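## Task

The cell is paused. Its log reads: 04:21:04 the mover took the lid off E01 (at nest N2) and parked it at LP4, done; 04:21:31 the lid of E07 (at N3) went to LP1, done; 04:21:58 the lid of F10 (at N1) went to LP3, done; 04:23:40 the dispenser errored and the run aborted; 04:23:55 auto-recover moved the lid from LP3 onto N3, done; 04:24:20 auto-recover moved the lid from LP4 onto N2, done; 04:24:51 the watchdog halted auto-recover. Give every plate back its own lid, seated all the way down, with each plate still in its starting nest, and then press CONTINUE. The lids carry no marks, so only the log says which lid belongs to which plate. If the scene disagrees with the log, press CALL instead and leave every plate and lid exactly as found. Pressing RETRY, CONTINUE or SKIP while a gripper holds labware, or while any plate at a nest is not seated in it or any lid there is not seated on a plate, fails the task. Anything held in place only by the robot at the end does not count. Finish by releasing and moving the arms away; resting on the panel housing, on the CALL key or on the key this job needs still counts as away.

## Robot and tools

Robot: two six-joint arms, left_arm and right_arm, each ending in a two-finger parallel gripper with a wrist camera (cam_left_wrist, cam_right_wrist, 504x504 fisheye). Either arm may be parked out of the way while the other works.

Frame: one shared scene frame. Origin on the table top midway between the arms, +x out over the table, +z up, left_arm on the +y side. Bases: left_arm at (-0.032, +0.264, +0.098), right_arm at (-0.049, -0.317, +0.098), both slightly tilted. The mounting plates and the metal frame behind the arms are fixed obstacles. Gripper axes: fingers point along its +z, close along its y. end_effector_position is the point between the pads, roughly 1 cm short of the fingertips.

Deck: nests are labelled N1, N2..., lid parks LP1, LP2..., in no fixed layout; read the labels in the images. The operator panel has four keys, left to right as you face it: RETRY (white), CONTINUE (green), SKIP (yellow), CALL (blue). The first three are go keys and end the job the moment one goes down; after CALL the job ends once the robot stops. A key is pressed by pushing until it latches. A wrong or premature go key is usually worse than none.

The 16-number row used by both motion tools: one flat list covering both arms, left first. For each arm: x, y, z (metres, absolute target of end_effector_position in the scene frame), then qw, qx, qy, qz (absolute target orientation, w first), then opening. Opening runs from -1 (closed) to +1 (fully open, 0.094 m). To keep an arm still, resend exactly its last reported position and quaternion with its intended opening; to keep an orientation, repeat the same quaternion every row rather than copying a drifted one.

execute_actions(actions): a list of actions; each action is a list of up to 15 rows, one per 1/30 s step, the last row held to fill 15 steps. An empty list just returns state and images. Each step the commanded pose is clipped to within 70 mm and 16 degrees of the measured pose, so distant targets need several actions. A target more than 0.6 m from a gripper's current position along any of its own axes gets the action refused for both arms; if the first action is malformed or fails that check, nothing runs.

move(target, speed, blocking): straight-line path of each gripper to the pose in target (one 16-number row). speed 0.002 to 0.5 m/s, default 0.25; turning limited to twice that in rad/s. Duration 0.5 to 10 s, cut off at 10 s. Opening is applied at the start. It does not avoid obstacles or the other arm. With blocking=false the result comes after 0.5 s; poll with wait(0), and no new rows or moves are accepted until it ends, or call stop. The result adds a move: line: done, off_target, moving, held (a check blocked the last step) or fault, plus limits (paced = pose clipped; held = steps blocked on the way, after which the arm may jump fast) and each gripper's distance from target.

wait(seconds): 0 to 10, arms hold last command. stop(): brakes a running move; needs room. zoom_image(camera, region): region [x0, y0, x1, y1] in image pixels, origin top-left, at most 504x504. read_manual(section): licence text only. finished_scene(scene): ends the current scene, pass its number; irreversible.

Results: state line per arm with position and quaternion; Hand target lines show the pose each controller is now driving toward; grip_measured is the finger opening on the command scale (last joint value is the opening in metres, each gripper off by up to about 1 mm). Pose unreachable means the clearance check altered or blocked that arm's command. FAULT lines mean an arm stopped. MOTOR HOT appears from 85 °C; at 100 °C the arm goes limp (OVER-TEMPERATURE FAULT). Camera calibration gives K, fisheye distortion and T_world_to_cam per camera, with small errors.

Practical notes: arms often settle a centimetre or more off, usually low; reported positions drift at long reach; a few-mm command may not move at all. To hold something, command an opening about 0.03 below grip_measured; less grips lighter. Pad force tops out near 50 to 62 N per pad, weaker on thin parts. Joint ranges (rad): waist ±2.880, shoulder 0 to 3.142, elbow 0 to 3.019, wrist pitch -1.693 to 1.571, wrist yaw ±1.571, wrist roll ±2.094.

Avoid: dropping labware, knocking anything off the table (ends the scene), hard contacts or pushing far past a surface (faster moves and deeper targets press harder), the arms colliding, and pressing go keys while gripping or with anything unseated. Keep loads held briefly to limit heating. When done, open the gripper, let the result stand on its own, and withdraw.

Each tool is called after "Emit:" as name(argument=value, ...), one argument or row to a line, values as JSON.

## Session

Emit:
execute_actions(
  actions=[],
)

Scene clock: 0.00 s.
left_arm: end_effector_position=(+0.4458, +0.3627, +0.2603) grip_measured=+1.000 end_effector_quat_wxyz=(+0.384, -0.008, +0.923, -0.001) | right_arm: end_effector_position=(+0.1937, +0.2052, +0.1380) grip_measured=+1.000 end_effector_quat_wxyz=(+0.639, -0.498, +0.584, -0.049)
Joint positions: left_arm=[ 0.14   1.067  0.764 -0.347  0.02   0.195  0.094] | right_arm=[ 1.251  2.14   0.794  1.15   0.738 -0.843  0.094]
Joint velocities: left_arm=[-0.024 -0.015 -0.007  0.007  0.007  0.007  0.   ] | right_arm=[-0.024 -0.005  0.002 -0.007  0.037 -0.022  0.   ]
Motor temperatures (°C, as the motors report them): left_arm=[22 22 21 23 21 25] | right_arm=[23 24 22 21 22 24]
Hand target (left_arm): +0.454, +0.366, +0.272; +0.395, -0.009, +0.919, +0.002
Hand target (right_arm): +0.195, +0.209, +0.140; +0.642, -0.494, +0.584, -0.047

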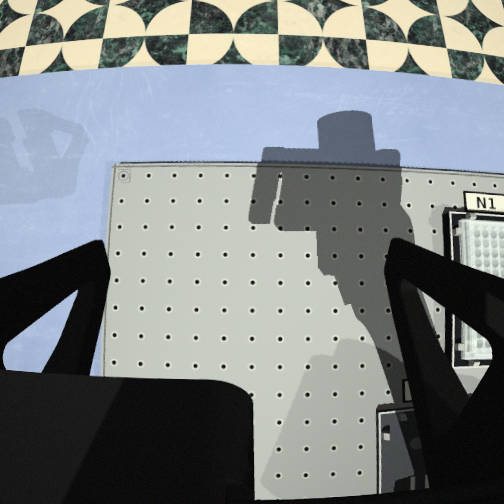

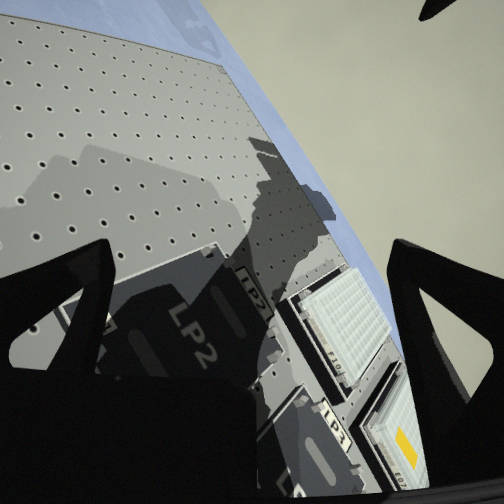

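Emit:
move(
  target=[0.42,0.4,0.42,0.34,0,0.94,0,1,0.19,-0.05,0.2,0.639,-0.498,0.584,-0.049,1],
)

Emit:
move(
  target=[0.4,0.15,0.45,0.31,0,0.95,0,1,0.35,-0.3,0.45,0.31,0,0.95,0,1],
)

Scene clock: 1.77 s.
left_arm: end_effector_position=(+0.4132, +0.3895, +0.3877) grip_measured=+1.000 end_effector_quat_wxyz=(+0.318, +0.002, +0.948, -0.008) | right_arm: end_effector_position=(+0.1877, -0.0478, +0.2026) grip_measured=+1.000 end_effector_quat_wxyz=(+0.641, -0.495, +0.586, -0.041)
Joint positions: left_arm=[ 0.187  0.964  1.1   -0.929  0.044  0.243  0.094] | right_arm=[ 1.061  1.514  0.109  1.236  0.543 -0.871  0.094]
Joint velocities: left_arm=[ 0.005  0.005  0.002  0.002  0.066 -0.022  0.   ] | right_arm=[-0.005 -0.015 -0.007 -0.027  0.022 -0.037  0.   ]
Motor temperatures (°C, as the motors report them): left_arm=[22 22 22 23 21 25] | right_arm=[23 25 22 21 22 24]
Hand target (left_arm): +0.416, +0.400, +0.419; +0.340, +0.000, +0.940, +0.001
Hand target (right_arm): +0.191, -0.049, +0.202; +0.638, -0.498, +0.585, -0.048
Off the commanded pose (left_arm): 0.035 m, 3 deg.
Off the commanded pose (right_arm): 0.004 m, 1 deg.
move: off_target (left_arm)
camera_calibration (this result's frames):
cam_left_wrist: T_world_to_cam=[[-0.00417009, -0.99992, 0.011918, 0.388232], [-0.999487, 0.00378928, -0.0317983, 0.426104], [0.0317506, -0.0120445, -0.999423, 0.505311], [0, 0, 0, 1]] pos_world=[0.41146, 0.392673, 0.513941]
cam_right_wrist: T_world_to_cam=[[0.533039, -0.505007, 0.67885, -0.257462], [-0.211982, -0.856459, -0.470682, 0.0970797], [0.819105, 0.106988, -0.563579, 0.0879522], [0, 0, 0, 1]] pos_world=[0.0857745, -0.0562851, 0.27004]

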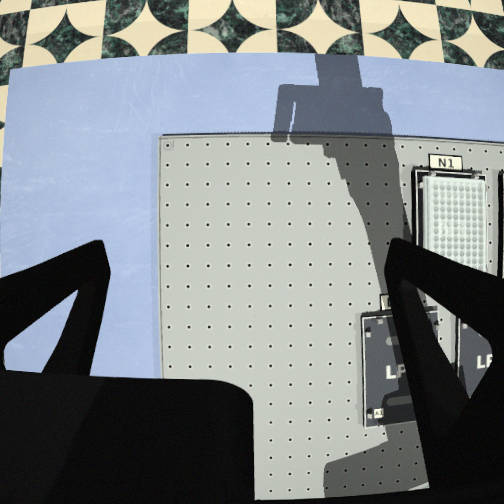

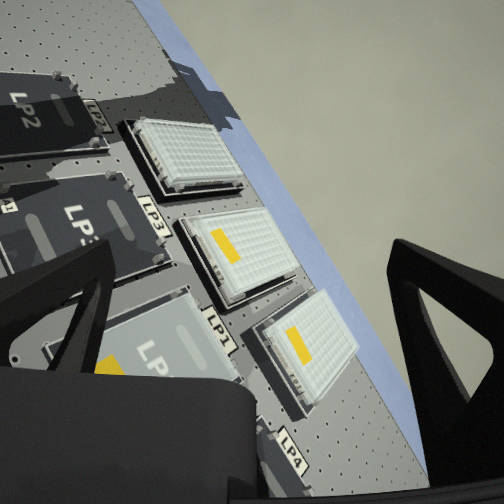

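Scene clock: 5.10 s.
left_arm: end_effector_position=(+0.3861, +0.1575, +0.4259) grip_measured=+1.000 end_effector_quat_wxyz=(+0.299, +0.006, +0.954, +0.005) | right_arm: end_effector_position=(+0.3412, -0.2984, +0.4349) grip_measured=+1.000 end_effector_quat_wxyz=(+0.296, -0.017, +0.955, -0.001)
Joint positions: left_arm=[-0.62   1.068  1.198 -1.124 -0.5   -0.39   0.094] | right_arm=[ 0.271  0.859  1.133 -1.164  0.339  0.165  0.094]
Joint velocities: left_arm=[-0.015 -0.005 -0.022  0.002 -0.081  0.037  0.   ] | right_arm=[-0.005 -0.015  0.012 -0.002  0.037  0.022  0.   ]
Motor temperatures (°C, as the motors report them): left_arm=[22 22 24 23 21 25] | right_arm=[23 25 23 21 22 24]
Hand target (left_arm): +0.396, +0.153, +0.450; +0.312, -0.002, +0.950, -0.005
Hand target (right_arm): +0.350, -0.301, +0.452; +0.305, -0.003, +0.952, +0.004
Off the commanded pose (left_arm): 0.029 m, 2 deg.
Off the commanded pose (right_arm): 0.018 m, 3 deg.
move: off_target (left_arm, right_arm)
camera_calibration (this result's frames):
cam_left_wrist: T_world_to_cam=[[-0.00381906, -0.999889, -0.014386, 0.166728], [-0.999964, 0.00370913, 0.00766009, 0.384567], [-0.00760589, 0.0144148, -0.999867, 0.552713], [0, 0, 0, 1]] pos_world=[0.389393, 0.157316, 0.552092]
cam_right_wrist: T_world_to_cam=[[0.0333119, -0.999432, 0.00518797, -0.307508], [-0.999098, -0.033163, 0.0265262, 0.322291], [-0.0263391, -0.00606693, -0.999635, 0.564388], [0, 0, 0, 1]] pos_world=[0.34711, -0.293221, 0.557228]

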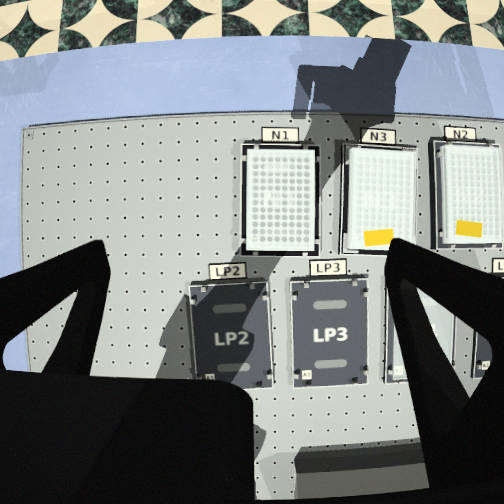

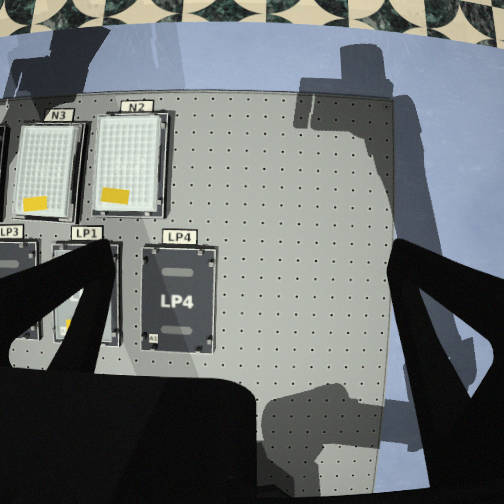

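Emit:
move(
  target=[0.45,0.0,0.2,0,0,1,0,1,0.2,-0.3,0.3,0.22,-0.67,0.67,0.22,1],
)

Scene clock: 8.90 s.
left_arm: end_effector_position=(+0.4377, +0.0080, +0.1936) grip_measured=+1.000 end_effector_quat_wxyz=(-0.005, +0.005, +1.000, +0.009) | right_arm: end_effector_position=(+0.1998, -0.2981, +0.3058) grip_measured=+1.000 end_effector_quat_wxyz=(-0.230, +0.673, -0.669, -0.217)
Joint positions: left_arm=[-0.62   1.797  1.448 -1.227 -0.204 -0.595  0.094] | right_arm=[-0.262  0.818  0.829 -1.528 -0.524 -1.777  0.094]
Joint velocities: left_arm=[-0.005  0.005 -0.017  0.007 -0.007  0.022  0.   ] | right_arm=[-0.005 -0.005  0.002  0.002 -0.022 -0.11   0.   ]
Motor temperatures (°C, as the motors report them): left_arm=[22 23 25 23 21 25] | right_arm=[23 25 24 21 23 24]
Hand target (left_arm): +0.451, -0.003, +0.202; +0.001, +0.000, +1.000, +0.003
Hand target (right_arm): +0.199, -0.300, +0.301; -0.224, +0.672, -0.670, -0.224
Off the commanded pose (left_arm): 0.016 m, 1 deg.
Off the commanded pose (right_arm): 0.006 m, 1 deg.
move: off_target (left_arm)
camera_calibration (this result's frames):
cam_left_wrist: T_world_to_cam=[[-0.00683268, -0.99972, -0.0226616, 0.0170847], [-0.810913, -0.00772113, 0.585116, 0.24403], [-0.585127, 0.0223745, -0.810633, 0.539094], [0, 0, 0, 1]] pos_world=[0.513442, 0.00690218, 0.294609]
cam_right_wrist: T_world_to_cam=[[0.999915, 0.00187047, 0.0129271, -0.198849], [0.00207893, -0.999868, -0.0161317, -0.290698], [0.0128953, 0.0161572, -0.999786, 0.430403], [0, 0, 0, 1]] pos_world=[0.193886, -0.297241, 0.428192]

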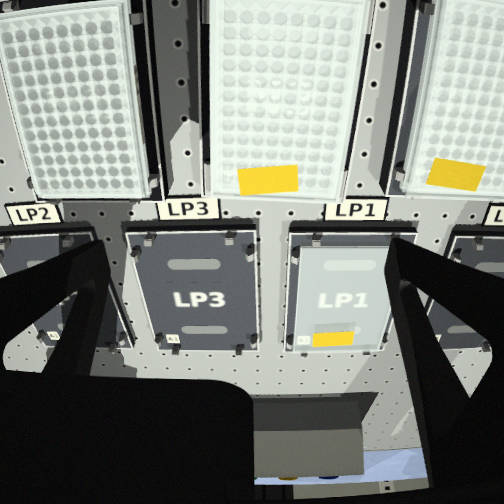

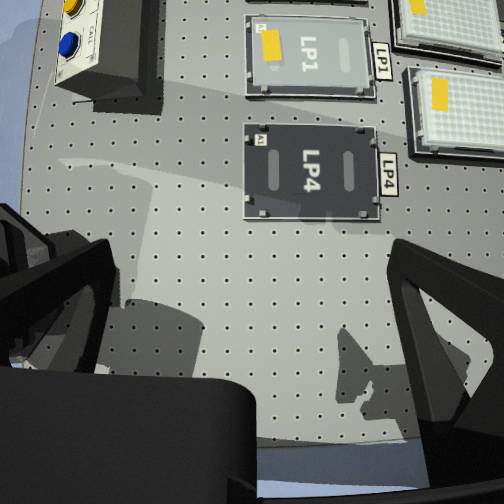

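Emit:
move(
  target=[0.463,-0.016,0.105,0,0,1,0,1,0.27,-0.22,0.12,0.70,-0.25,0.63,0.23,1],
)

Emit:
zoom_image(
  camera="cam_right_wrist",
  region=[100,20,400,240],
)

Scene clock: 12.17 s.
left_arm: end_effector_position=(+0.4570, -0.0200, +0.1227) grip_measured=+1.000 end_effector_quat_wxyz=(+0.005, +0.003, +1.000, -0.002) | right_arm: end_effector_position=(+0.2721, -0.2234, +0.1155) grip_measured=+1.000 end_effector_quat_wxyz=(+0.605, -0.324, +0.688, +0.236)
Joint positions: left_arm=[-0.615  1.933  1.448 -1.061 -0.197 -0.588  0.094] | right_arm=[-0.199  1.902  0.109  1.544 -0.871 -0.457  0.094]
Joint velocities: left_arm=[-0.005  0.005 -0.002  0.012 -0.022  0.022  0.   ] | right_arm=[-0.005 -0.015 -0.002  0.007  0.037 -0.037  0.   ]
Motor temperatures (°C, as the motors report them): left_arm=[22 23 25 23 21 25] | right_arm=[23 25 24 21 23 24]
Hand target (left_arm): +0.463, -0.017, +0.106; -0.000, -0.000, +1.000, +0.000
Hand target (right_arm): +0.272, -0.220, +0.116; +0.605, -0.323, +0.686, +0.242
Off the commanded pose (left_arm): 0.019 m, 1 deg.
Off the commanded pose (right_arm): 0.006 m, 15 deg.
joint sent to its limit (right arm) — the command would take joint 4 (wrist pitch) past its upper limit, so that joint was sent only as far as its limit.
move: off_target (left_arm, right_arm); limits=paced
camera_calibration (this result's frames):
cam_left_wrist: T_world_to_cam=[[-0.0031453, -0.999995, -0.00104151, -0.016778], [-0.82231, 0.00199376, 0.569036, 0.308296], [-0.569031, 0.00264624, -0.822312, 0.487189], [0, 0, 0, 1]] pos_world=[0.530687, -0.0186818, 0.225172]
cam_right_wrist: T_world_to_cam=[[0.735671, -0.674354, 0.0635174, -0.35387], [-0.444704, -0.551607, -0.705669, 0.082175], [0.510907, 0.490894, -0.705689, 0.174617], [0, 0, 0, 1]] pos_world=[0.207663, -0.279024, 0.203691]

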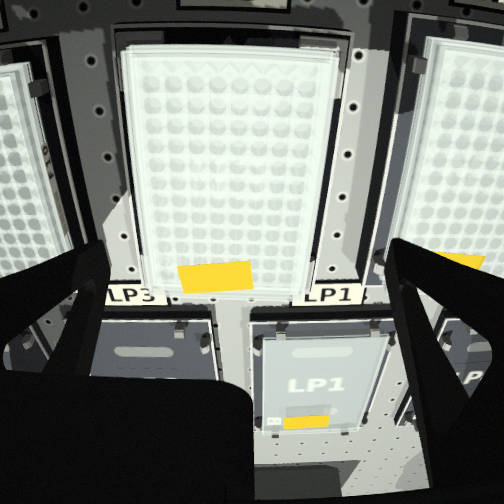

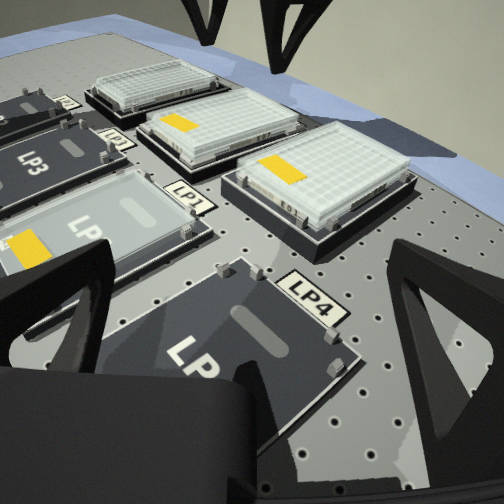

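Region (100, 20, 400, 240) of cam_right_wrist's 504x504 image, scaled by 1.680, with more detail than that image has; it fills the top 370 rows of this view, and the rest is white.

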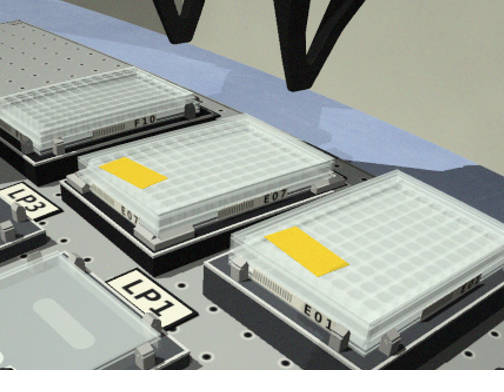

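Emit:
move(
  target=[0.456,-0.008,0.062,0,0.015,1,0,1,0.272,-0.22,0.116,0.605,-0.323,0.686,0.242,1],
  speed=0.08,
)

Scene clock: 13.50 s.
left_arm: end_effector_position=(+0.4585, -0.0141, +0.0821) grip_measured=+1.000 end_effector_quat_wxyz=(+0.010, +0.014, +1.000, -0.005) | right_arm: end_effector_position=(+0.2721, -0.2234, +0.1155) grip_measured=+1.000 end_effector_quat_wxyz=(+0.605, -0.323, +0.688, +0.237)
Joint positions: left_arm=[-0.591  1.974  1.396 -0.951 -0.197 -0.538  0.094] | right_arm=[-0.199  1.902  0.109  1.544 -0.871 -0.455  0.094]
Joint velocities: left_arm=[-0.015  0.005 -0.002  0.022  0.007  0.007  0.   ] | right_arm=[ 0.005 -0.005  0.012  0.012  0.007  0.007  0.   ]
Motor temperatures (°C, as the motors report them): left_arm=[22 23 25 23 21 25] | right_arm=[23 25 24 21 23 24]
Hand target (left_arm): +0.456, -0.008, +0.062; -0.000, +0.015, +1.000, +0.000
Hand target (right_arm): +0.272, -0.220, +0.116; +0.605, -0.323, +0.686, +0.242
Off the commanded pose (left_arm): 0.021 m, 1 deg.
Off the commanded pose (right_arm): 0.003 m, 1 deg.
move: off_target (left_arm)
camera_calibration (this result's frames):
cam_left_wrist: T_world_to_cam=[[-0.026632, -0.999634, 0.00472167, -0.00063518], [-0.82795, 0.0247043, 0.560257, 0.336296], [-0.560169, 0.0110115, -0.828305, 0.45124], [0, 0, 0, 1]] pos_world=[0.531191, -0.0139117, 0.185355]
cam_right_wrist: T_world_to_cam=[[0.735555, -0.674655, 0.0616375, -0.353689], [-0.445834, -0.55056, -0.705773, 0.0827285], [0.510088, 0.491655, -0.705751, 0.175017], [0, 0, 0, 1]] pos_world=[0.207767, -0.279119, 0.203707]

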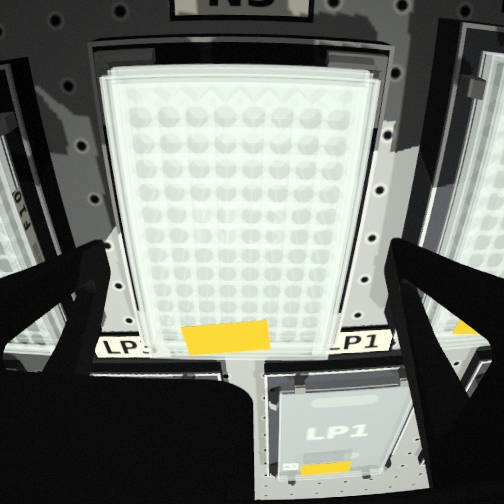

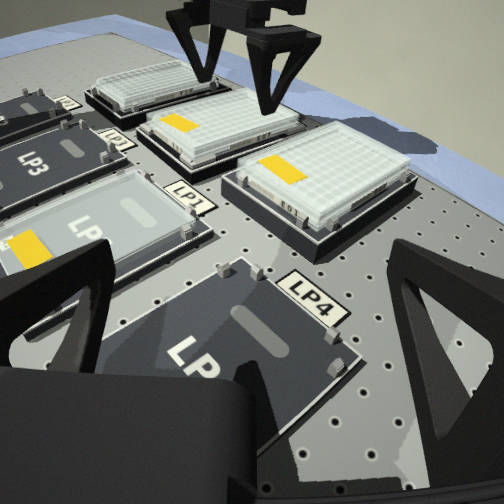

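Emit:
move(
  target=[0.448,-0.003,0.043,0,0.022,1,0,1,0.272,-0.22,0.116,0.605,-0.323,0.686,0.242,1],
  speed=0.04,
)

Emit:
zoom_image(
  camera="cam_right_wrist",
  region=[130,40,330,190],
)

Scene clock: 14.97 s.
left_arm: end_effector_position=(+0.4525, -0.0107, +0.0673) grip_measured=+1.000 end_effector_quat_wxyz=(+0.014, +0.022, +1.000, -0.007) | right_arm: end_effector_position=(+0.2721, -0.2234, +0.1155) grip_measured=+1.000 end_effector_quat_wxyz=(+0.605, -0.323, +0.688, +0.237)
Joint positions: left_arm=[-0.586  1.976  1.353 -0.895 -0.196 -0.516  0.094] | right_arm=[-0.199  1.902  0.109  1.544 -0.871 -0.455  0.094]
Joint velocities: left_arm=[ 0.005 -0.015 -0.007  0.007  0.066  0.007  0.   ] | right_arm=[-0.015  0.005  0.007 -0.002  0.051 -0.022  0.   ]
Motor temperatures (°C, as the motors report them): left_arm=[22 23 25 23 21 25] | right_arm=[23 25 24 21 23 24]
Hand target (left_arm): +0.448, -0.003, +0.043; -0.000, +0.022, +1.000, +0.000
Hand target (right_arm): +0.272, -0.220, +0.116; +0.605, -0.323, +0.686, +0.242
Off the commanded pose (left_arm): 0.026 m, 2 deg.
Off the commanded pose (right_arm): 0.003 m, 1 deg.
move: off_target (left_arm)
camera_calibration (this result's frames):
cam_left_wrist: T_world_to_cam=[[-0.0415711, -0.999094, 0.00914056, 0.0092198], [-0.831859, 0.0396772, 0.553567, 0.341818], [-0.553428, 0.0154088, -0.832754, 0.432862], [0, 0, 0, 1]] pos_world=[0.524285, -0.0110208, 0.171165]
cam_right_wrist: T_world_to_cam=[[0.735555, -0.674655, 0.0616375, -0.353689], [-0.445834, -0.55056, -0.705773, 0.0827285], [0.510088, 0.491655, -0.705751, 0.175017], [0, 0, 0, 1]] pos_world=[0.207767, -0.279119, 0.203707]

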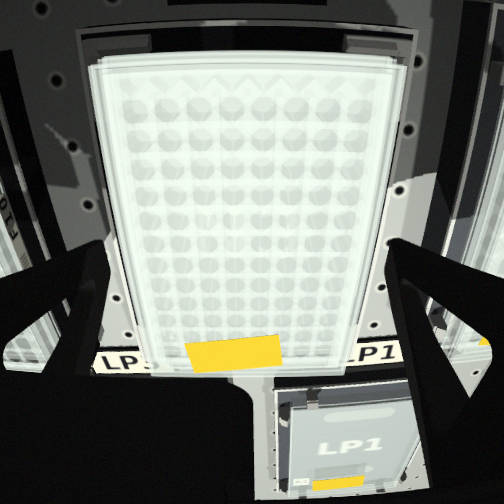

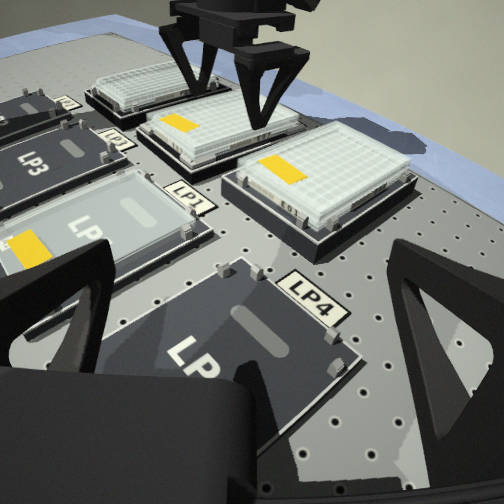

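Region (130, 40, 330, 190) of cam_right_wrist's 504x504 image, scaled by 2.520, with more detail than that image has; it fills the top 378 rows of this view, and the rest is white.

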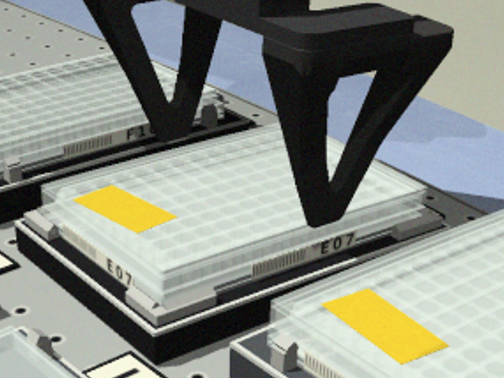

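Emit:
move(
  target=[0.446,-0.003,0.034,0,0.022,1,0,1,0.272,-0.22,0.116,0.605,-0.323,0.686,0.242,1],
  speed=0.02,
)

Emit:
zoom_image(
  camera="cam_right_wrist",
  region=[130,40,330,190],
)

Scene clock: 17.07 s.
left_arm: end_effector_position=(+0.4504, -0.0115, +0.0581) grip_measured=+1.000 end_effector_quat_wxyz=(+0.014, +0.023, +1.000, -0.007) | right_arm: end_effector_position=(+0.2721, -0.2234, +0.1155) grip_measured=+1.000 end_effector_quat_wxyz=(+0.605, -0.323, +0.688, +0.237)
Joint positions: left_arm=[-0.586  1.988  1.343 -0.873 -0.196 -0.514  0.094] | right_arm=[-0.199  1.902  0.109  1.544 -0.871 -0.455  0.094]
Joint velocities: left_arm=[ 0.005 -0.005 -0.012  0.007 -0.022 -0.007  0.   ] | right_arm=[ 0.005  0.005 -0.002 -0.002  0.037  0.022  0.   ]
Motor temperatures (°C, as the motors report them): left_arm=[22 23 24 23 21 25] | right_arm=[23 25 23 21 23 24]
Hand target (left_arm): +0.446, -0.003, +0.035; +0.000, +0.022, +1.000, +0.000
Hand target (right_arm): +0.272, -0.220, +0.116; +0.605, -0.323, +0.686, +0.242
Off the commanded pose (left_arm): 0.026 m, 2 deg.
Off the commanded pose (right_arm): 0.003 m, 1 deg.
move: off_target (left_arm)
camera_calibration (this result's frames):
cam_left_wrist: T_world_to_cam=[[-0.043476, -0.999013, 0.0090854, 0.00925154], [-0.831797, 0.0412331, 0.553547, 0.345231], [-0.553375, 0.0165088, -0.832769, 0.424047], [0, 0, 0, 1]] pos_world=[0.522221, -0.011993, 0.161947]
cam_right_wrist: T_world_to_cam=[[0.735555, -0.674655, 0.0616375, -0.353689], [-0.445834, -0.55056, -0.705773, 0.0827285], [0.510088, 0.491655, -0.705751, 0.175017], [0, 0, 0, 1]] pos_world=[0.207767, -0.279119, 0.203707]

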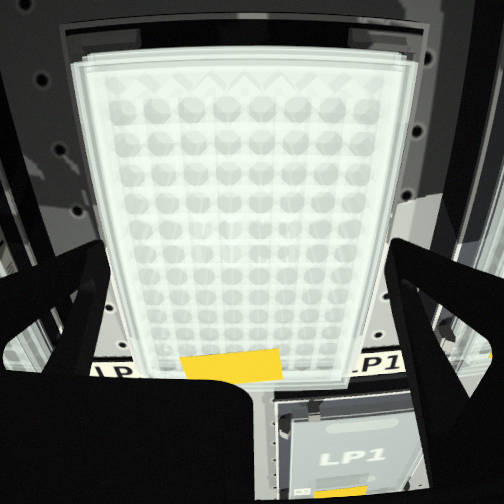

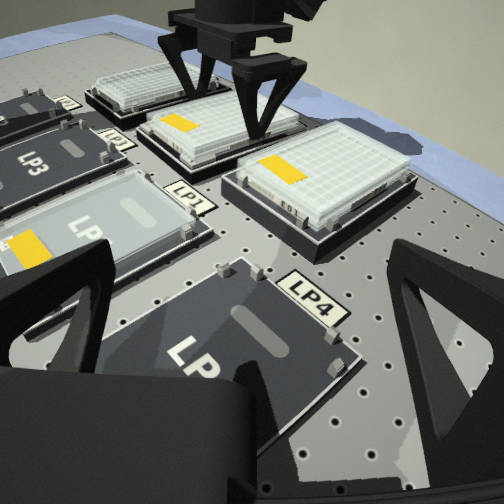

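Region (130, 40, 330, 190) of cam_right_wrist's 504x504 image, scaled by 2.520, with more detail than that image has; it fills the top 378 rows of this view, and the rest is white.

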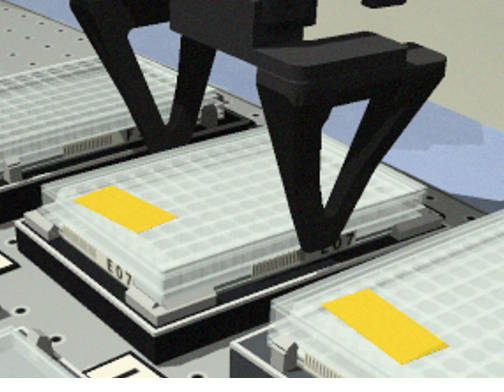

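Emit:
move(
  target=[0.446,-0.001,0.032,0,0.022,1,0,0.76,0.272,-0.22,0.116,0.605,-0.323,0.686,0.242,1],
  speed=0.02,
)

Emit:
zoom_image(
  camera="cam_right_wrist",
  region=[130,40,330,190],
)

Scene clock: 18.83 s.
left_arm: end_effector_position=(+0.4512, -0.0114, +0.0580) grip_measured=+0.778 end_effector_quat_wxyz=(+0.015, +0.023, +1.000, -0.008) | right_arm: end_effector_position=(+0.2721, -0.2234, +0.1155) grip_measured=+1.000 end_effector_quat_wxyz=(+0.605, -0.323, +0.688, +0.237)
Joint positions: left_arm=[-0.585  1.988  1.343 -0.87  -0.195 -0.512  0.084] | right_arm=[-0.199  1.902  0.109  1.544 -0.871 -0.455  0.094]
Joint velocities: left_arm=[-0.005  0.005  0.017 -0.007  0.022  0.022 -0.001] | right_arm=[ 0.005 -0.015  0.002  0.002  0.198 -0.037  0.   ]
Motor temperatures (°C, as the motors report them): left_arm=[22 23 24 23 21 25] | right_arm=[23 25 23 21 23 24]
Hand target (left_arm): +0.445, -0.001, +0.033; -0.000, +0.022, +1.000, +0.000
Hand target (right_arm): +0.272, -0.220, +0.116; +0.605, -0.323, +0.686, +0.242
Off the commanded pose (left_arm): 0.028 m, 2 deg.
Off the commanded pose (right_arm): 0.003 m, 1 deg.
move: off_target (left_arm)
camera_calibration (this result's frames):
cam_left_wrist: T_world_to_cam=[[-0.0437877, -0.998982, 0.0108684, 0.00941648], [-0.832705, 0.0425057, 0.552084, 0.346443], [-0.551983, 0.0151243, -0.833718, 0.423805], [0, 0, 0, 1]] pos_world=[0.52283, -0.0117287, 0.161966]
cam_right_wrist: T_world_to_cam=[[0.735555, -0.674655, 0.0616375, -0.353689], [-0.445834, -0.55056, -0.705773, 0.0827285], [0.510088, 0.491655, -0.705751, 0.175017], [0, 0, 0, 1]] pos_world=[0.207767, -0.279119, 0.203707]

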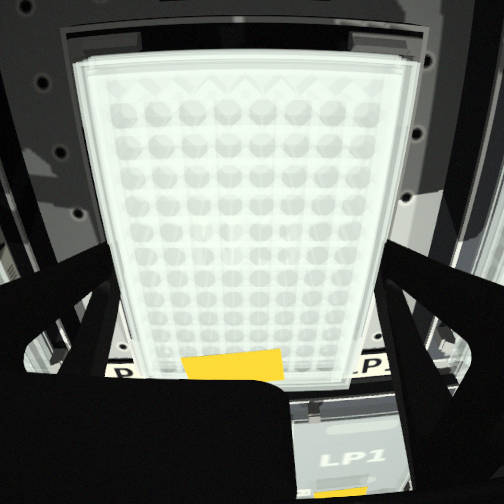

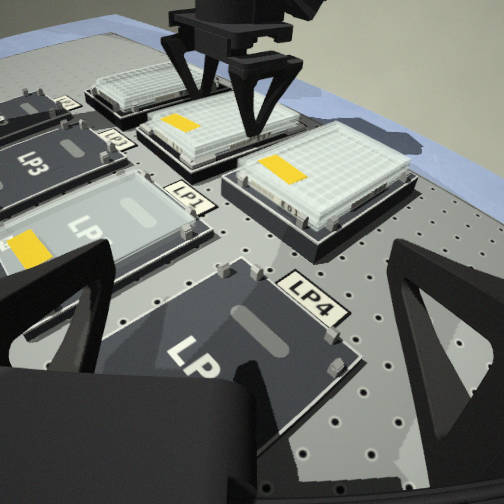

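Region (130, 40, 330, 190) of cam_right_wrist's 504x504 image, scaled by 2.520, with more detail than that image has; it fills the top 378 rows of this view, and the rest is white.

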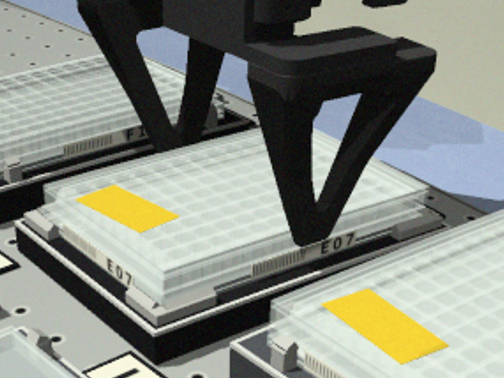

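Emit:
move(
  target=[0.452,-0.01,0.11,0,0.022,1,0,0.745,0.272,-0.22,0.116,0.605,-0.323,0.686,0.242,1],
  speed=0.04,
)

Scene clock: 20.47 s.
left_arm: end_effector_position=(+0.4468, -0.0029, +0.0904) grip_measured=+0.772 end_effector_quat_wxyz=(-0.005, +0.022, +1.000, +0.003) | right_arm: end_effector_position=(+0.2721, -0.2234, +0.1155) grip_measured=+1.000 end_effector_quat_wxyz=(+0.605, -0.323, +0.688, +0.237)
Joint positions: left_arm=[-0.587  1.945  1.377 -0.995 -0.193 -0.525  0.083] | right_arm=[-0.199  1.902  0.109  1.544 -0.871 -0.455  0.094]
Joint velocities: left_arm=[ 0.005 -0.015  0.012 -0.002  0.007 -0.051 -0.   ] | right_arm=[-0.015 -0.005 -0.017 -0.012 -0.007 -0.051  0.   ]
Motor temperatures (°C, as the motors report them): left_arm=[22 23 24 23 21 25] | right_arm=[23 25 23 21 23 24]
Hand target (left_arm): +0.451, -0.009, +0.110; +0.001, +0.022, +1.000, -0.000
Hand target (right_arm): +0.272, -0.220, +0.116; +0.605, -0.323, +0.686, +0.242
Off the commanded pose (left_arm): 0.022 m, 1 deg.
Off the commanded pose (right_arm): 0.003 m, 1 deg.
move: off_target (left_arm)
camera_calibration (this result's frames):
cam_left_wrist: T_world_to_cam=[[-0.0419423, -0.999066, -0.0103762, 0.0184887], [-0.809534, 0.0278951, 0.58641, 0.311112], [-0.585573, 0.0329952, -0.809948, 0.461159], [0, 0, 0, 1]] pos_world=[0.522674, -0.00542313, 0.191268]
cam_right_wrist: T_world_to_cam=[[0.735555, -0.674655, 0.0616375, -0.353689], [-0.445834, -0.55056, -0.705773, 0.0827285], [0.510088, 0.491655, -0.705751, 0.175017], [0, 0, 0, 1]] pos_world=[0.207767, -0.279119, 0.203707]

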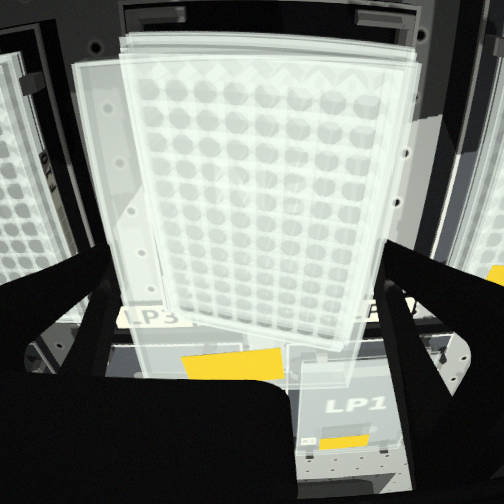

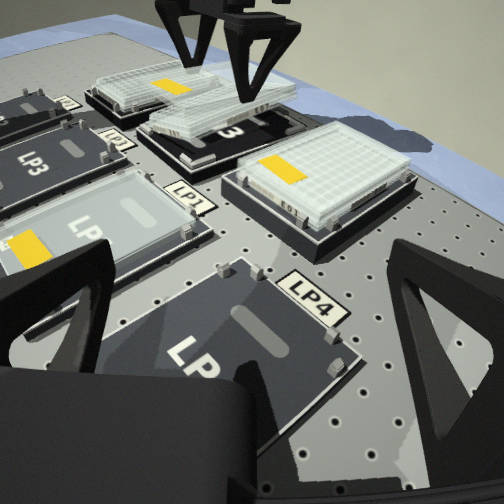

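Emit:
move(
  target=[0.455,-0.014,0.06,0,0.022,1,0,0.745,0.272,-0.22,0.116,0.605,-0.323,0.686,0.242,1],
  speed=0.02,
)

Emit:
zoom_image(
  camera="cam_right_wrist",
  region=[130,40,330,190],
)

Scene clock: 22.53 s.
left_arm: end_effector_position=(+0.4507, -0.0092, +0.0736) grip_measured=+0.772 end_effector_quat_wxyz=(+0.000, +0.021, +1.000, -0.000) | right_arm: end_effector_position=(+0.2721, -0.2234, +0.1155) grip_measured=+1.000 end_effector_quat_wxyz=(+0.605, -0.323, +0.688, +0.237)
Joint positions: left_arm=[-0.587  1.977  1.377 -0.949 -0.193 -0.525  0.083] | right_arm=[-0.199  1.902  0.109  1.544 -0.871 -0.455  0.094]
Joint velocities: left_arm=[-0.005  0.005  0.012  0.002  0.007 -0.007 -0.001] | right_arm=[-0.015 -0.015 -0.002 -0.002  0.051 -0.007  0.   ]
Motor temperatures (°C, as the motors report them): left_arm=[22 24 24 23 21 25] | right_arm=[23 25 23 21 23 24]
Hand target (left_arm): +0.455, -0.014, +0.060; -0.000, +0.022, +1.000, -0.000
Hand target (right_arm): +0.272, -0.220, +0.116; +0.605, -0.323, +0.686, +0.242
Off the commanded pose (left_arm): 0.015 m, 0 deg.
Off the commanded pose (right_arm): 0.003 m, 1 deg.
move: off_target (left_arm)
camera_calibration (this result's frames):
cam_left_wrist: T_world_to_cam=[[-0.0392253, -0.999224, -0.00360371, 0.0104009], [-0.816223, 0.0299606, 0.57696, 0.327995], [-0.576404, 0.0255729, -0.816764, 0.446304], [0, 0, 0, 1]] pos_world=[0.525376, -0.0108474, 0.175323]
cam_right_wrist: T_world_to_cam=[[0.735555, -0.674655, 0.0616375, -0.353689], [-0.445834, -0.55056, -0.705773, 0.0827285], [0.510088, 0.491655, -0.705751, 0.175017], [0, 0, 0, 1]] pos_world=[0.207767, -0.279119, 0.203707]

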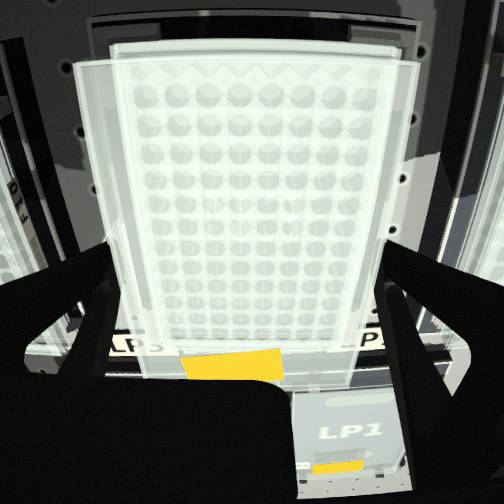

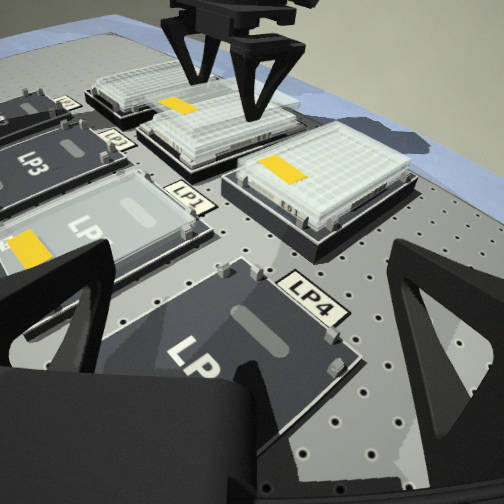

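Region (130, 40, 330, 190) of cam_right_wrist's 504x504 image, scaled by 2.520, with more detail than that image has; it fills the top 378 rows of this view, and the rest is white.

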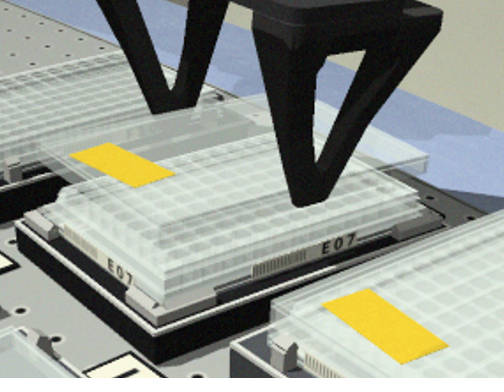

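The plate is reseated and the lid is free. Next is N1.

Emit:
move(
  target=[0.455,-0.012,0.115,0,0.01,1,0,0.745,0.272,-0.22,0.116,0.605,-0.323,0.686,0.242,1],
  speed=0.06,
)

Emit:
move(
  target=[0.452,0.125,0.1,0,0,1,0,0.745,0.25,-0.13,0.125,0.605,-0.323,0.686,0.242,1],
  speed=0.1,
)

Emit:
move(
  target=[0.45,0.125,0.058,0,0,1,0,0.745,0.25,-0.13,0.125,0.605,-0.323,0.686,0.242,1],
  speed=0.03,
)

Scene clock: 23.73 s.
left_arm: end_effector_position=(+0.4389, +0.0017, +0.0881) grip_measured=+0.772 end_effector_quat_wxyz=(-0.022, +0.013, +1.000, +0.014) | right_arm: end_effector_position=(+0.2721, -0.2234, +0.1155) grip_measured=+1.000 end_effector_quat_wxyz=(+0.605, -0.323, +0.688, +0.237)
Joint positions: left_arm=[-0.587  1.95   1.377 -1.03  -0.193 -0.551  0.083] | right_arm=[-0.199  1.902  0.109  1.544 -0.871 -0.455  0.094]
Joint velocities: left_arm=[ 0.005 -0.015  0.017 -0.027 -0.007 -0.007 -0.   ] | right_arm=[-0.005 -0.005 -0.002 -0.007  0.022 -0.051  0.   ]
Motor temperatures (°C, as the motors report them): left_arm=[22 24 25 23 21 25] | right_arm=[23 25 23 21 23 24]
Hand target (left_arm): +0.453, -0.011, +0.115; +0.000, +0.010, +1.000, -0.001
Hand target (right_arm): +0.272, -0.220, +0.116; +0.605, -0.323, +0.686, +0.242
Off the commanded pose (left_arm): 0.034 m, 3 deg.
Off the commanded pose (right_arm): 0.003 m, 1 deg.
move: off_target (left_arm)
camera_calibration (this result's frames):
cam_left_wrist: T_world_to_cam=[[-0.0247852, -0.999209, -0.0310833, 0.0169785], [-0.790169, 0.000534333, 0.612889, 0.29506], [-0.612388, 0.0397516, -0.789557, 0.464488], [0, 0, 0, 1]] pos_world=[0.518015, -0.00165676, 0.186428]
cam_right_wrist: T_world_to_cam=[[0.735555, -0.674655, 0.0616375, -0.353689], [-0.445834, -0.55056, -0.705773, 0.0827285], [0.510088, 0.491655, -0.705751, 0.175017], [0, 0, 0, 1]] pos_world=[0.207767, -0.279119, 0.203707]

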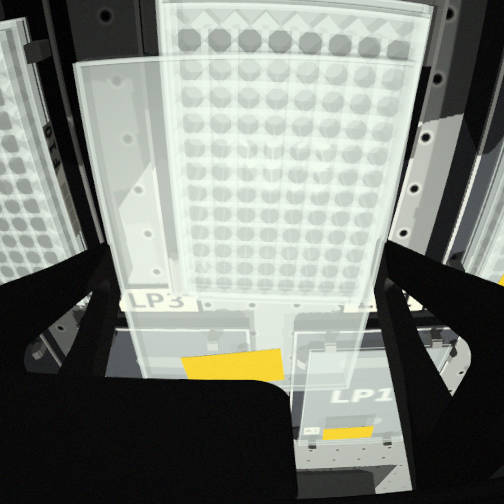

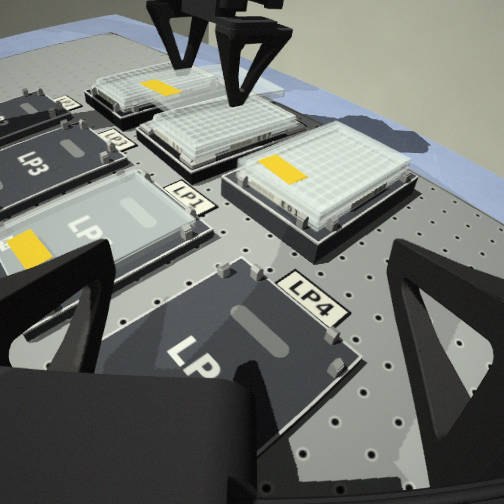

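Scene clock: 25.37 s.
left_arm: end_effector_position=(+0.4510, +0.1216, +0.0931) grip_measured=+0.772 end_effector_quat_wxyz=(-0.012, -0.000, +1.000, +0.007) | right_arm: end_effector_position=(+0.2511, -0.1308, +0.1181) grip_measured=+1.000 end_effector_quat_wxyz=(+0.574, -0.345, +0.704, +0.236)
Joint positions: left_arm=[-0.374  1.8    1.22  -0.958 -0.19  -0.356  0.083] | right_arm=[ 0.283  1.902  0.099  1.544 -0.408 -0.37   0.094]
Joint velocities: left_arm=[-0.015 -0.005  0.007  0.007 -0.007 -0.051 -0.   ] | right_arm=[-0.005 -0.024 -0.007  0.022  0.007 -0.066  0.   ]
Motor temperatures (°C, as the motors report them): left_arm=[22 24 24 23 21 25] | right_arm=[23 25 23 21 23 24]
Hand target (left_arm): +0.454, +0.126, +0.099; -0.000, -0.000, +1.000, +0.002
Hand target (right_arm): +0.250, -0.130, +0.125; +0.581, -0.340, +0.699, +0.240
Off the commanded pose (left_arm): 0.008 m, 2 deg.
Off the commanded pose (right_arm): 0.007 m, 5 deg.
joint sent to its limit (right arm) — the command would take joint 4 (wrist pitch) past its upper limit, so that joint was sent only as far as its limit.
move: off_target (right_arm)
camera_calibration (this result's frames):
cam_left_wrist: T_world_to_cam=[[0.00217459, -0.999815, -0.0191234, 0.12407], [-0.802069, -0.0131649, 0.597087, 0.310032], [-0.597228, 0.0140398, -0.801949, 0.468452], [0, 0, 0, 1]] pos_world=[0.528169, 0.121551, 0.192931]
cam_right_wrist: T_world_to_cam=[[0.759898, -0.64727, 0.0599754, -0.278275], [-0.461084, -0.601743, -0.652155, 0.11695], [0.45821, 0.467918, -0.755709, 0.157818], [0, 0, 0, 1]] pos_world=[0.193071, -0.183591, 0.212224]

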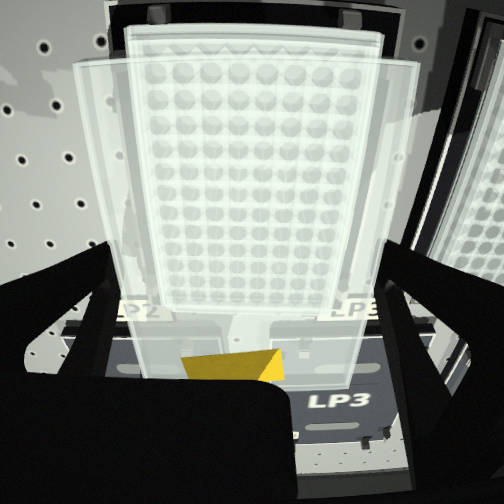

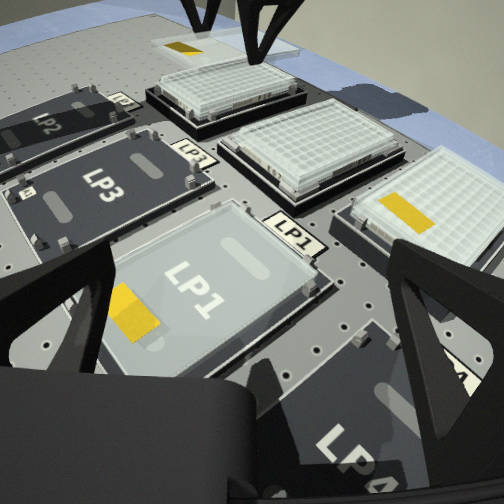

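Scene clock: 27.10 s.
left_arm: end_effector_position=(+0.4550, +0.1188, +0.0784) grip_measured=+0.772 end_effector_quat_wxyz=(+0.013, +0.000, +1.000, -0.004) | right_arm: end_effector_position=(+0.2511, -0.1308, +0.1181) grip_measured=+1.000 end_effector_quat_wxyz=(+0.574, -0.342, +0.705, +0.238)
Joint positions: left_arm=[-0.37   1.805  1.179 -0.855 -0.186 -0.341  0.083] | right_arm=[ 0.283  1.902  0.099  1.544 -0.408 -0.363  0.094]
Joint velocities: left_arm=[-0.005  0.005  0.002  0.007 -0.037 -0.007  0.   ] | right_arm=[-0.005 -0.015 -0.007  0.007  0.037 -0.066  0.   ]
Motor temperatures (°C, as the motors report them): left_arm=[22 24 24 23 21 25] | right_arm=[23 25 23 21 23 24]
Hand target (left_arm): +0.450, +0.125, +0.059; -0.000, -0.000, +1.000, -0.000
Hand target (right_arm): +0.251, -0.130, +0.126; +0.581, -0.338, +0.700, +0.242
Off the commanded pose (left_arm): 0.022 m, 2 deg.
Off the commanded pose (right_arm): 0.007 m, 5 deg.
joint sent to its limit (right arm) — the command would take joint 4 (wrist pitch) past its upper limit, so that joint was sent only as far as its limit.
move: off_target (left_arm, right_arm)
camera_calibration (this result's frames):
cam_left_wrist: T_world_to_cam=[[0.00193369, -0.999993, 0.00325495, 0.119365], [-0.831405, 0.000200992, 0.555667, 0.337011], [-0.555663, -0.00378067, -0.831399, 0.444667], [0, 0, 0, 1]] pos_world=[0.527047, 0.120978, 0.182041]
cam_right_wrist: T_world_to_cam=[[0.75908, -0.648872, 0.0525611, -0.277404], [-0.465755, -0.597719, -0.652537, 0.118694], [0.45483, 0.470847, -0.755932, 0.159076], [0, 0, 0, 1]] pos_world=[0.193502, -0.183954, 0.212284]

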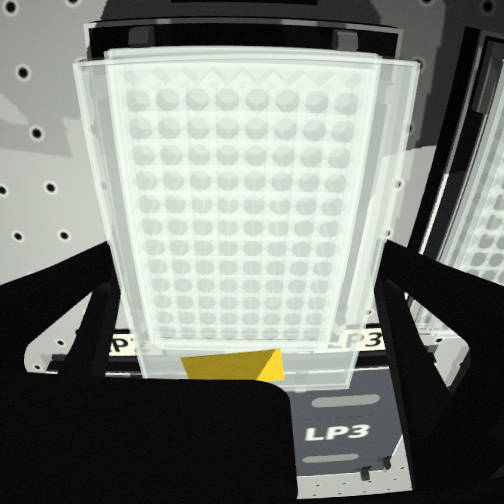

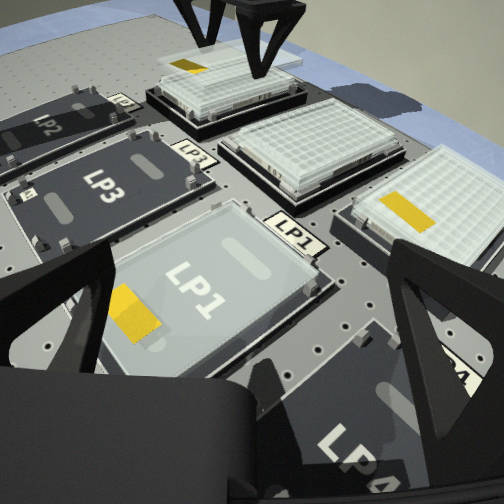

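Emit:
move(
  target=[0.449,0.128,0.047,0,0.012,1,0,0.745,0.251,-0.13,0.126,0.581,-0.338,0.7,0.242,1],
  speed=0.02,
)

Scene clock: 29.13 s.
left_arm: end_effector_position=(+0.4544, +0.1216, +0.0669) grip_measured=+0.772 end_effector_quat_wxyz=(+0.013, +0.013, +1.000, -0.003) | right_arm: end_effector_position=(+0.2515, -0.1308, +0.1189) grip_measured=+1.000 end_effector_quat_wxyz=(+0.575, -0.342, +0.705, +0.238)
Joint positions: left_arm=[-0.361  1.821  1.167 -0.826 -0.186 -0.307  0.083] | right_arm=[ 0.283  1.899  0.099  1.544 -0.408 -0.363  0.094]
Joint velocities: left_arm=[-0.015 -0.005 -0.017 -0.012  0.051 -0.007 -0.001] | right_arm=[ 0.005 -0.005 -0.007 -0.007 -0.037  0.007  0.   ]
Motor temperatures (°C, as the motors report them): left_arm=[22 24 24 23 21 25] | right_arm=[23 25 23 21 23 24]
Hand target (left_arm): +0.449, +0.128, +0.048; +0.000, +0.012, +1.000, +0.000
Hand target (right_arm): +0.251, -0.130, +0.126; +0.581, -0.338, +0.700, +0.242
Off the commanded pose (left_arm): 0.022 m, 2 deg.
Off the commanded pose (right_arm): 0.007 m, 1 deg.
move: off_target (left_arm)
camera_calibration (this result's frames):
cam_left_wrist: T_world_to_cam=[[-0.0227345, -0.99974, 0.00180681, 0.133408], [-0.831337, 0.0199087, 0.555411, 0.340529], [-0.555303, 0.0111249, -0.831574, 0.432826], [0, 0, 0, 1]] pos_world=[0.526477, 0.121779, 0.170552]
cam_right_wrist: T_world_to_cam=[[0.758642, -0.649282, 0.0538007, -0.277821], [-0.464438, -0.596876, -0.654245, 0.119367], [0.456902, 0.471351, -0.754366, 0.158912], [0, 0, 0, 1]] pos_world=[0.193598, -0.18404, 0.21292]

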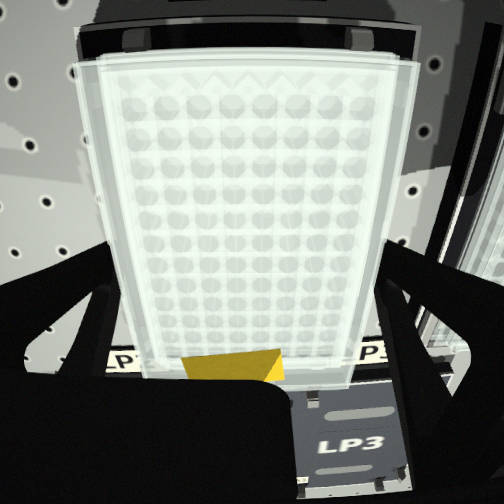

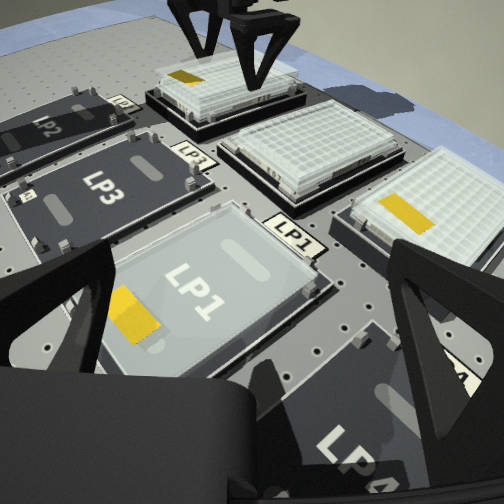

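Emit:
move(
  target=[0.448,0.1265,0.036,0,0.012,1,0,0.745,0.251,-0.13,0.126,0.581,-0.338,0.7,0.242,1],
  speed=0.015,
)

Emit:
zoom_image(
  camera="cam_right_wrist",
  region=[130,10,330,150],
)

Scene clock: 31.60 s.
left_arm: end_effector_position=(+0.4572, +0.1201, +0.0630) grip_measured=+0.772 end_effector_quat_wxyz=(+0.019, +0.012, +1.000, -0.005) | right_arm: end_effector_position=(+0.2515, -0.1308, +0.1189) grip_measured=+1.000 end_effector_quat_wxyz=(+0.575, -0.342, +0.705, +0.238)
Joint positions: left_arm=[-0.361  1.828  1.164 -0.803 -0.186 -0.306  0.083] | right_arm=[ 0.283  1.899  0.099  1.544 -0.408 -0.362  0.094]
Joint velocities: left_arm=[ 0.005 -0.005 -0.002  0.002  0.022 -0.037  0.002] | right_arm=[ 0.015  0.005 -0.002  0.022 -0.007 -0.007  0.   ]
Motor temperatures (°C, as the motors report them): left_arm=[22 24 24 23 21 25] | right_arm=[23 25 23 21 23 24]
Hand target (left_arm): +0.447, +0.127, +0.037; -0.000, +0.012, +1.000, +0.000
Hand target (right_arm): +0.251, -0.130, +0.126; +0.581, -0.338, +0.700, +0.242
Off the commanded pose (left_arm): 0.029 m, 2 deg.
Off the commanded pose (right_arm): 0.007 m, 1 deg.
move: off_target (left_arm)
camera_calibration (this result's frames):
cam_left_wrist: T_world_to_cam=[[-0.0211783, -0.99976, 0.00567818, 0.131024], [-0.837967, 0.0208482, 0.545323, 0.348505], [-0.54531, 0.00679088, -0.838207, 0.427514], [0, 0, 0, 1]] pos_world=[0.527938, 0.120824, 0.167554]
cam_right_wrist: T_world_to_cam=[[0.758601, -0.649361, 0.0534297, -0.277777], [-0.464671, -0.596674, -0.654263, 0.119455], [0.456733, 0.471498, -0.754377, 0.158975], [0, 0, 0, 1]] pos_world=[0.19362, -0.184058, 0.212923]

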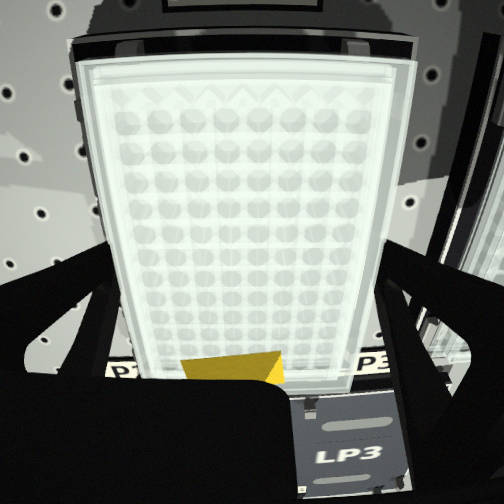

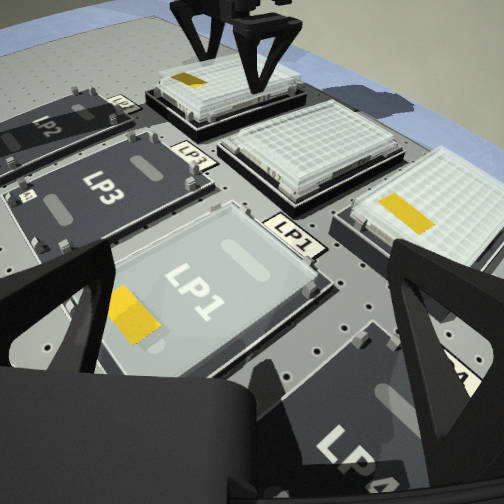

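Region (130, 10, 330, 150) of cam_right_wrist's 504x504 image, scaled by 2.520, with more detail than that image has; it fills the top 353 rows of this view, and the rest is white.

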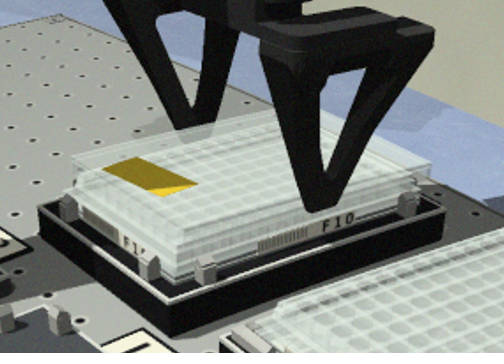

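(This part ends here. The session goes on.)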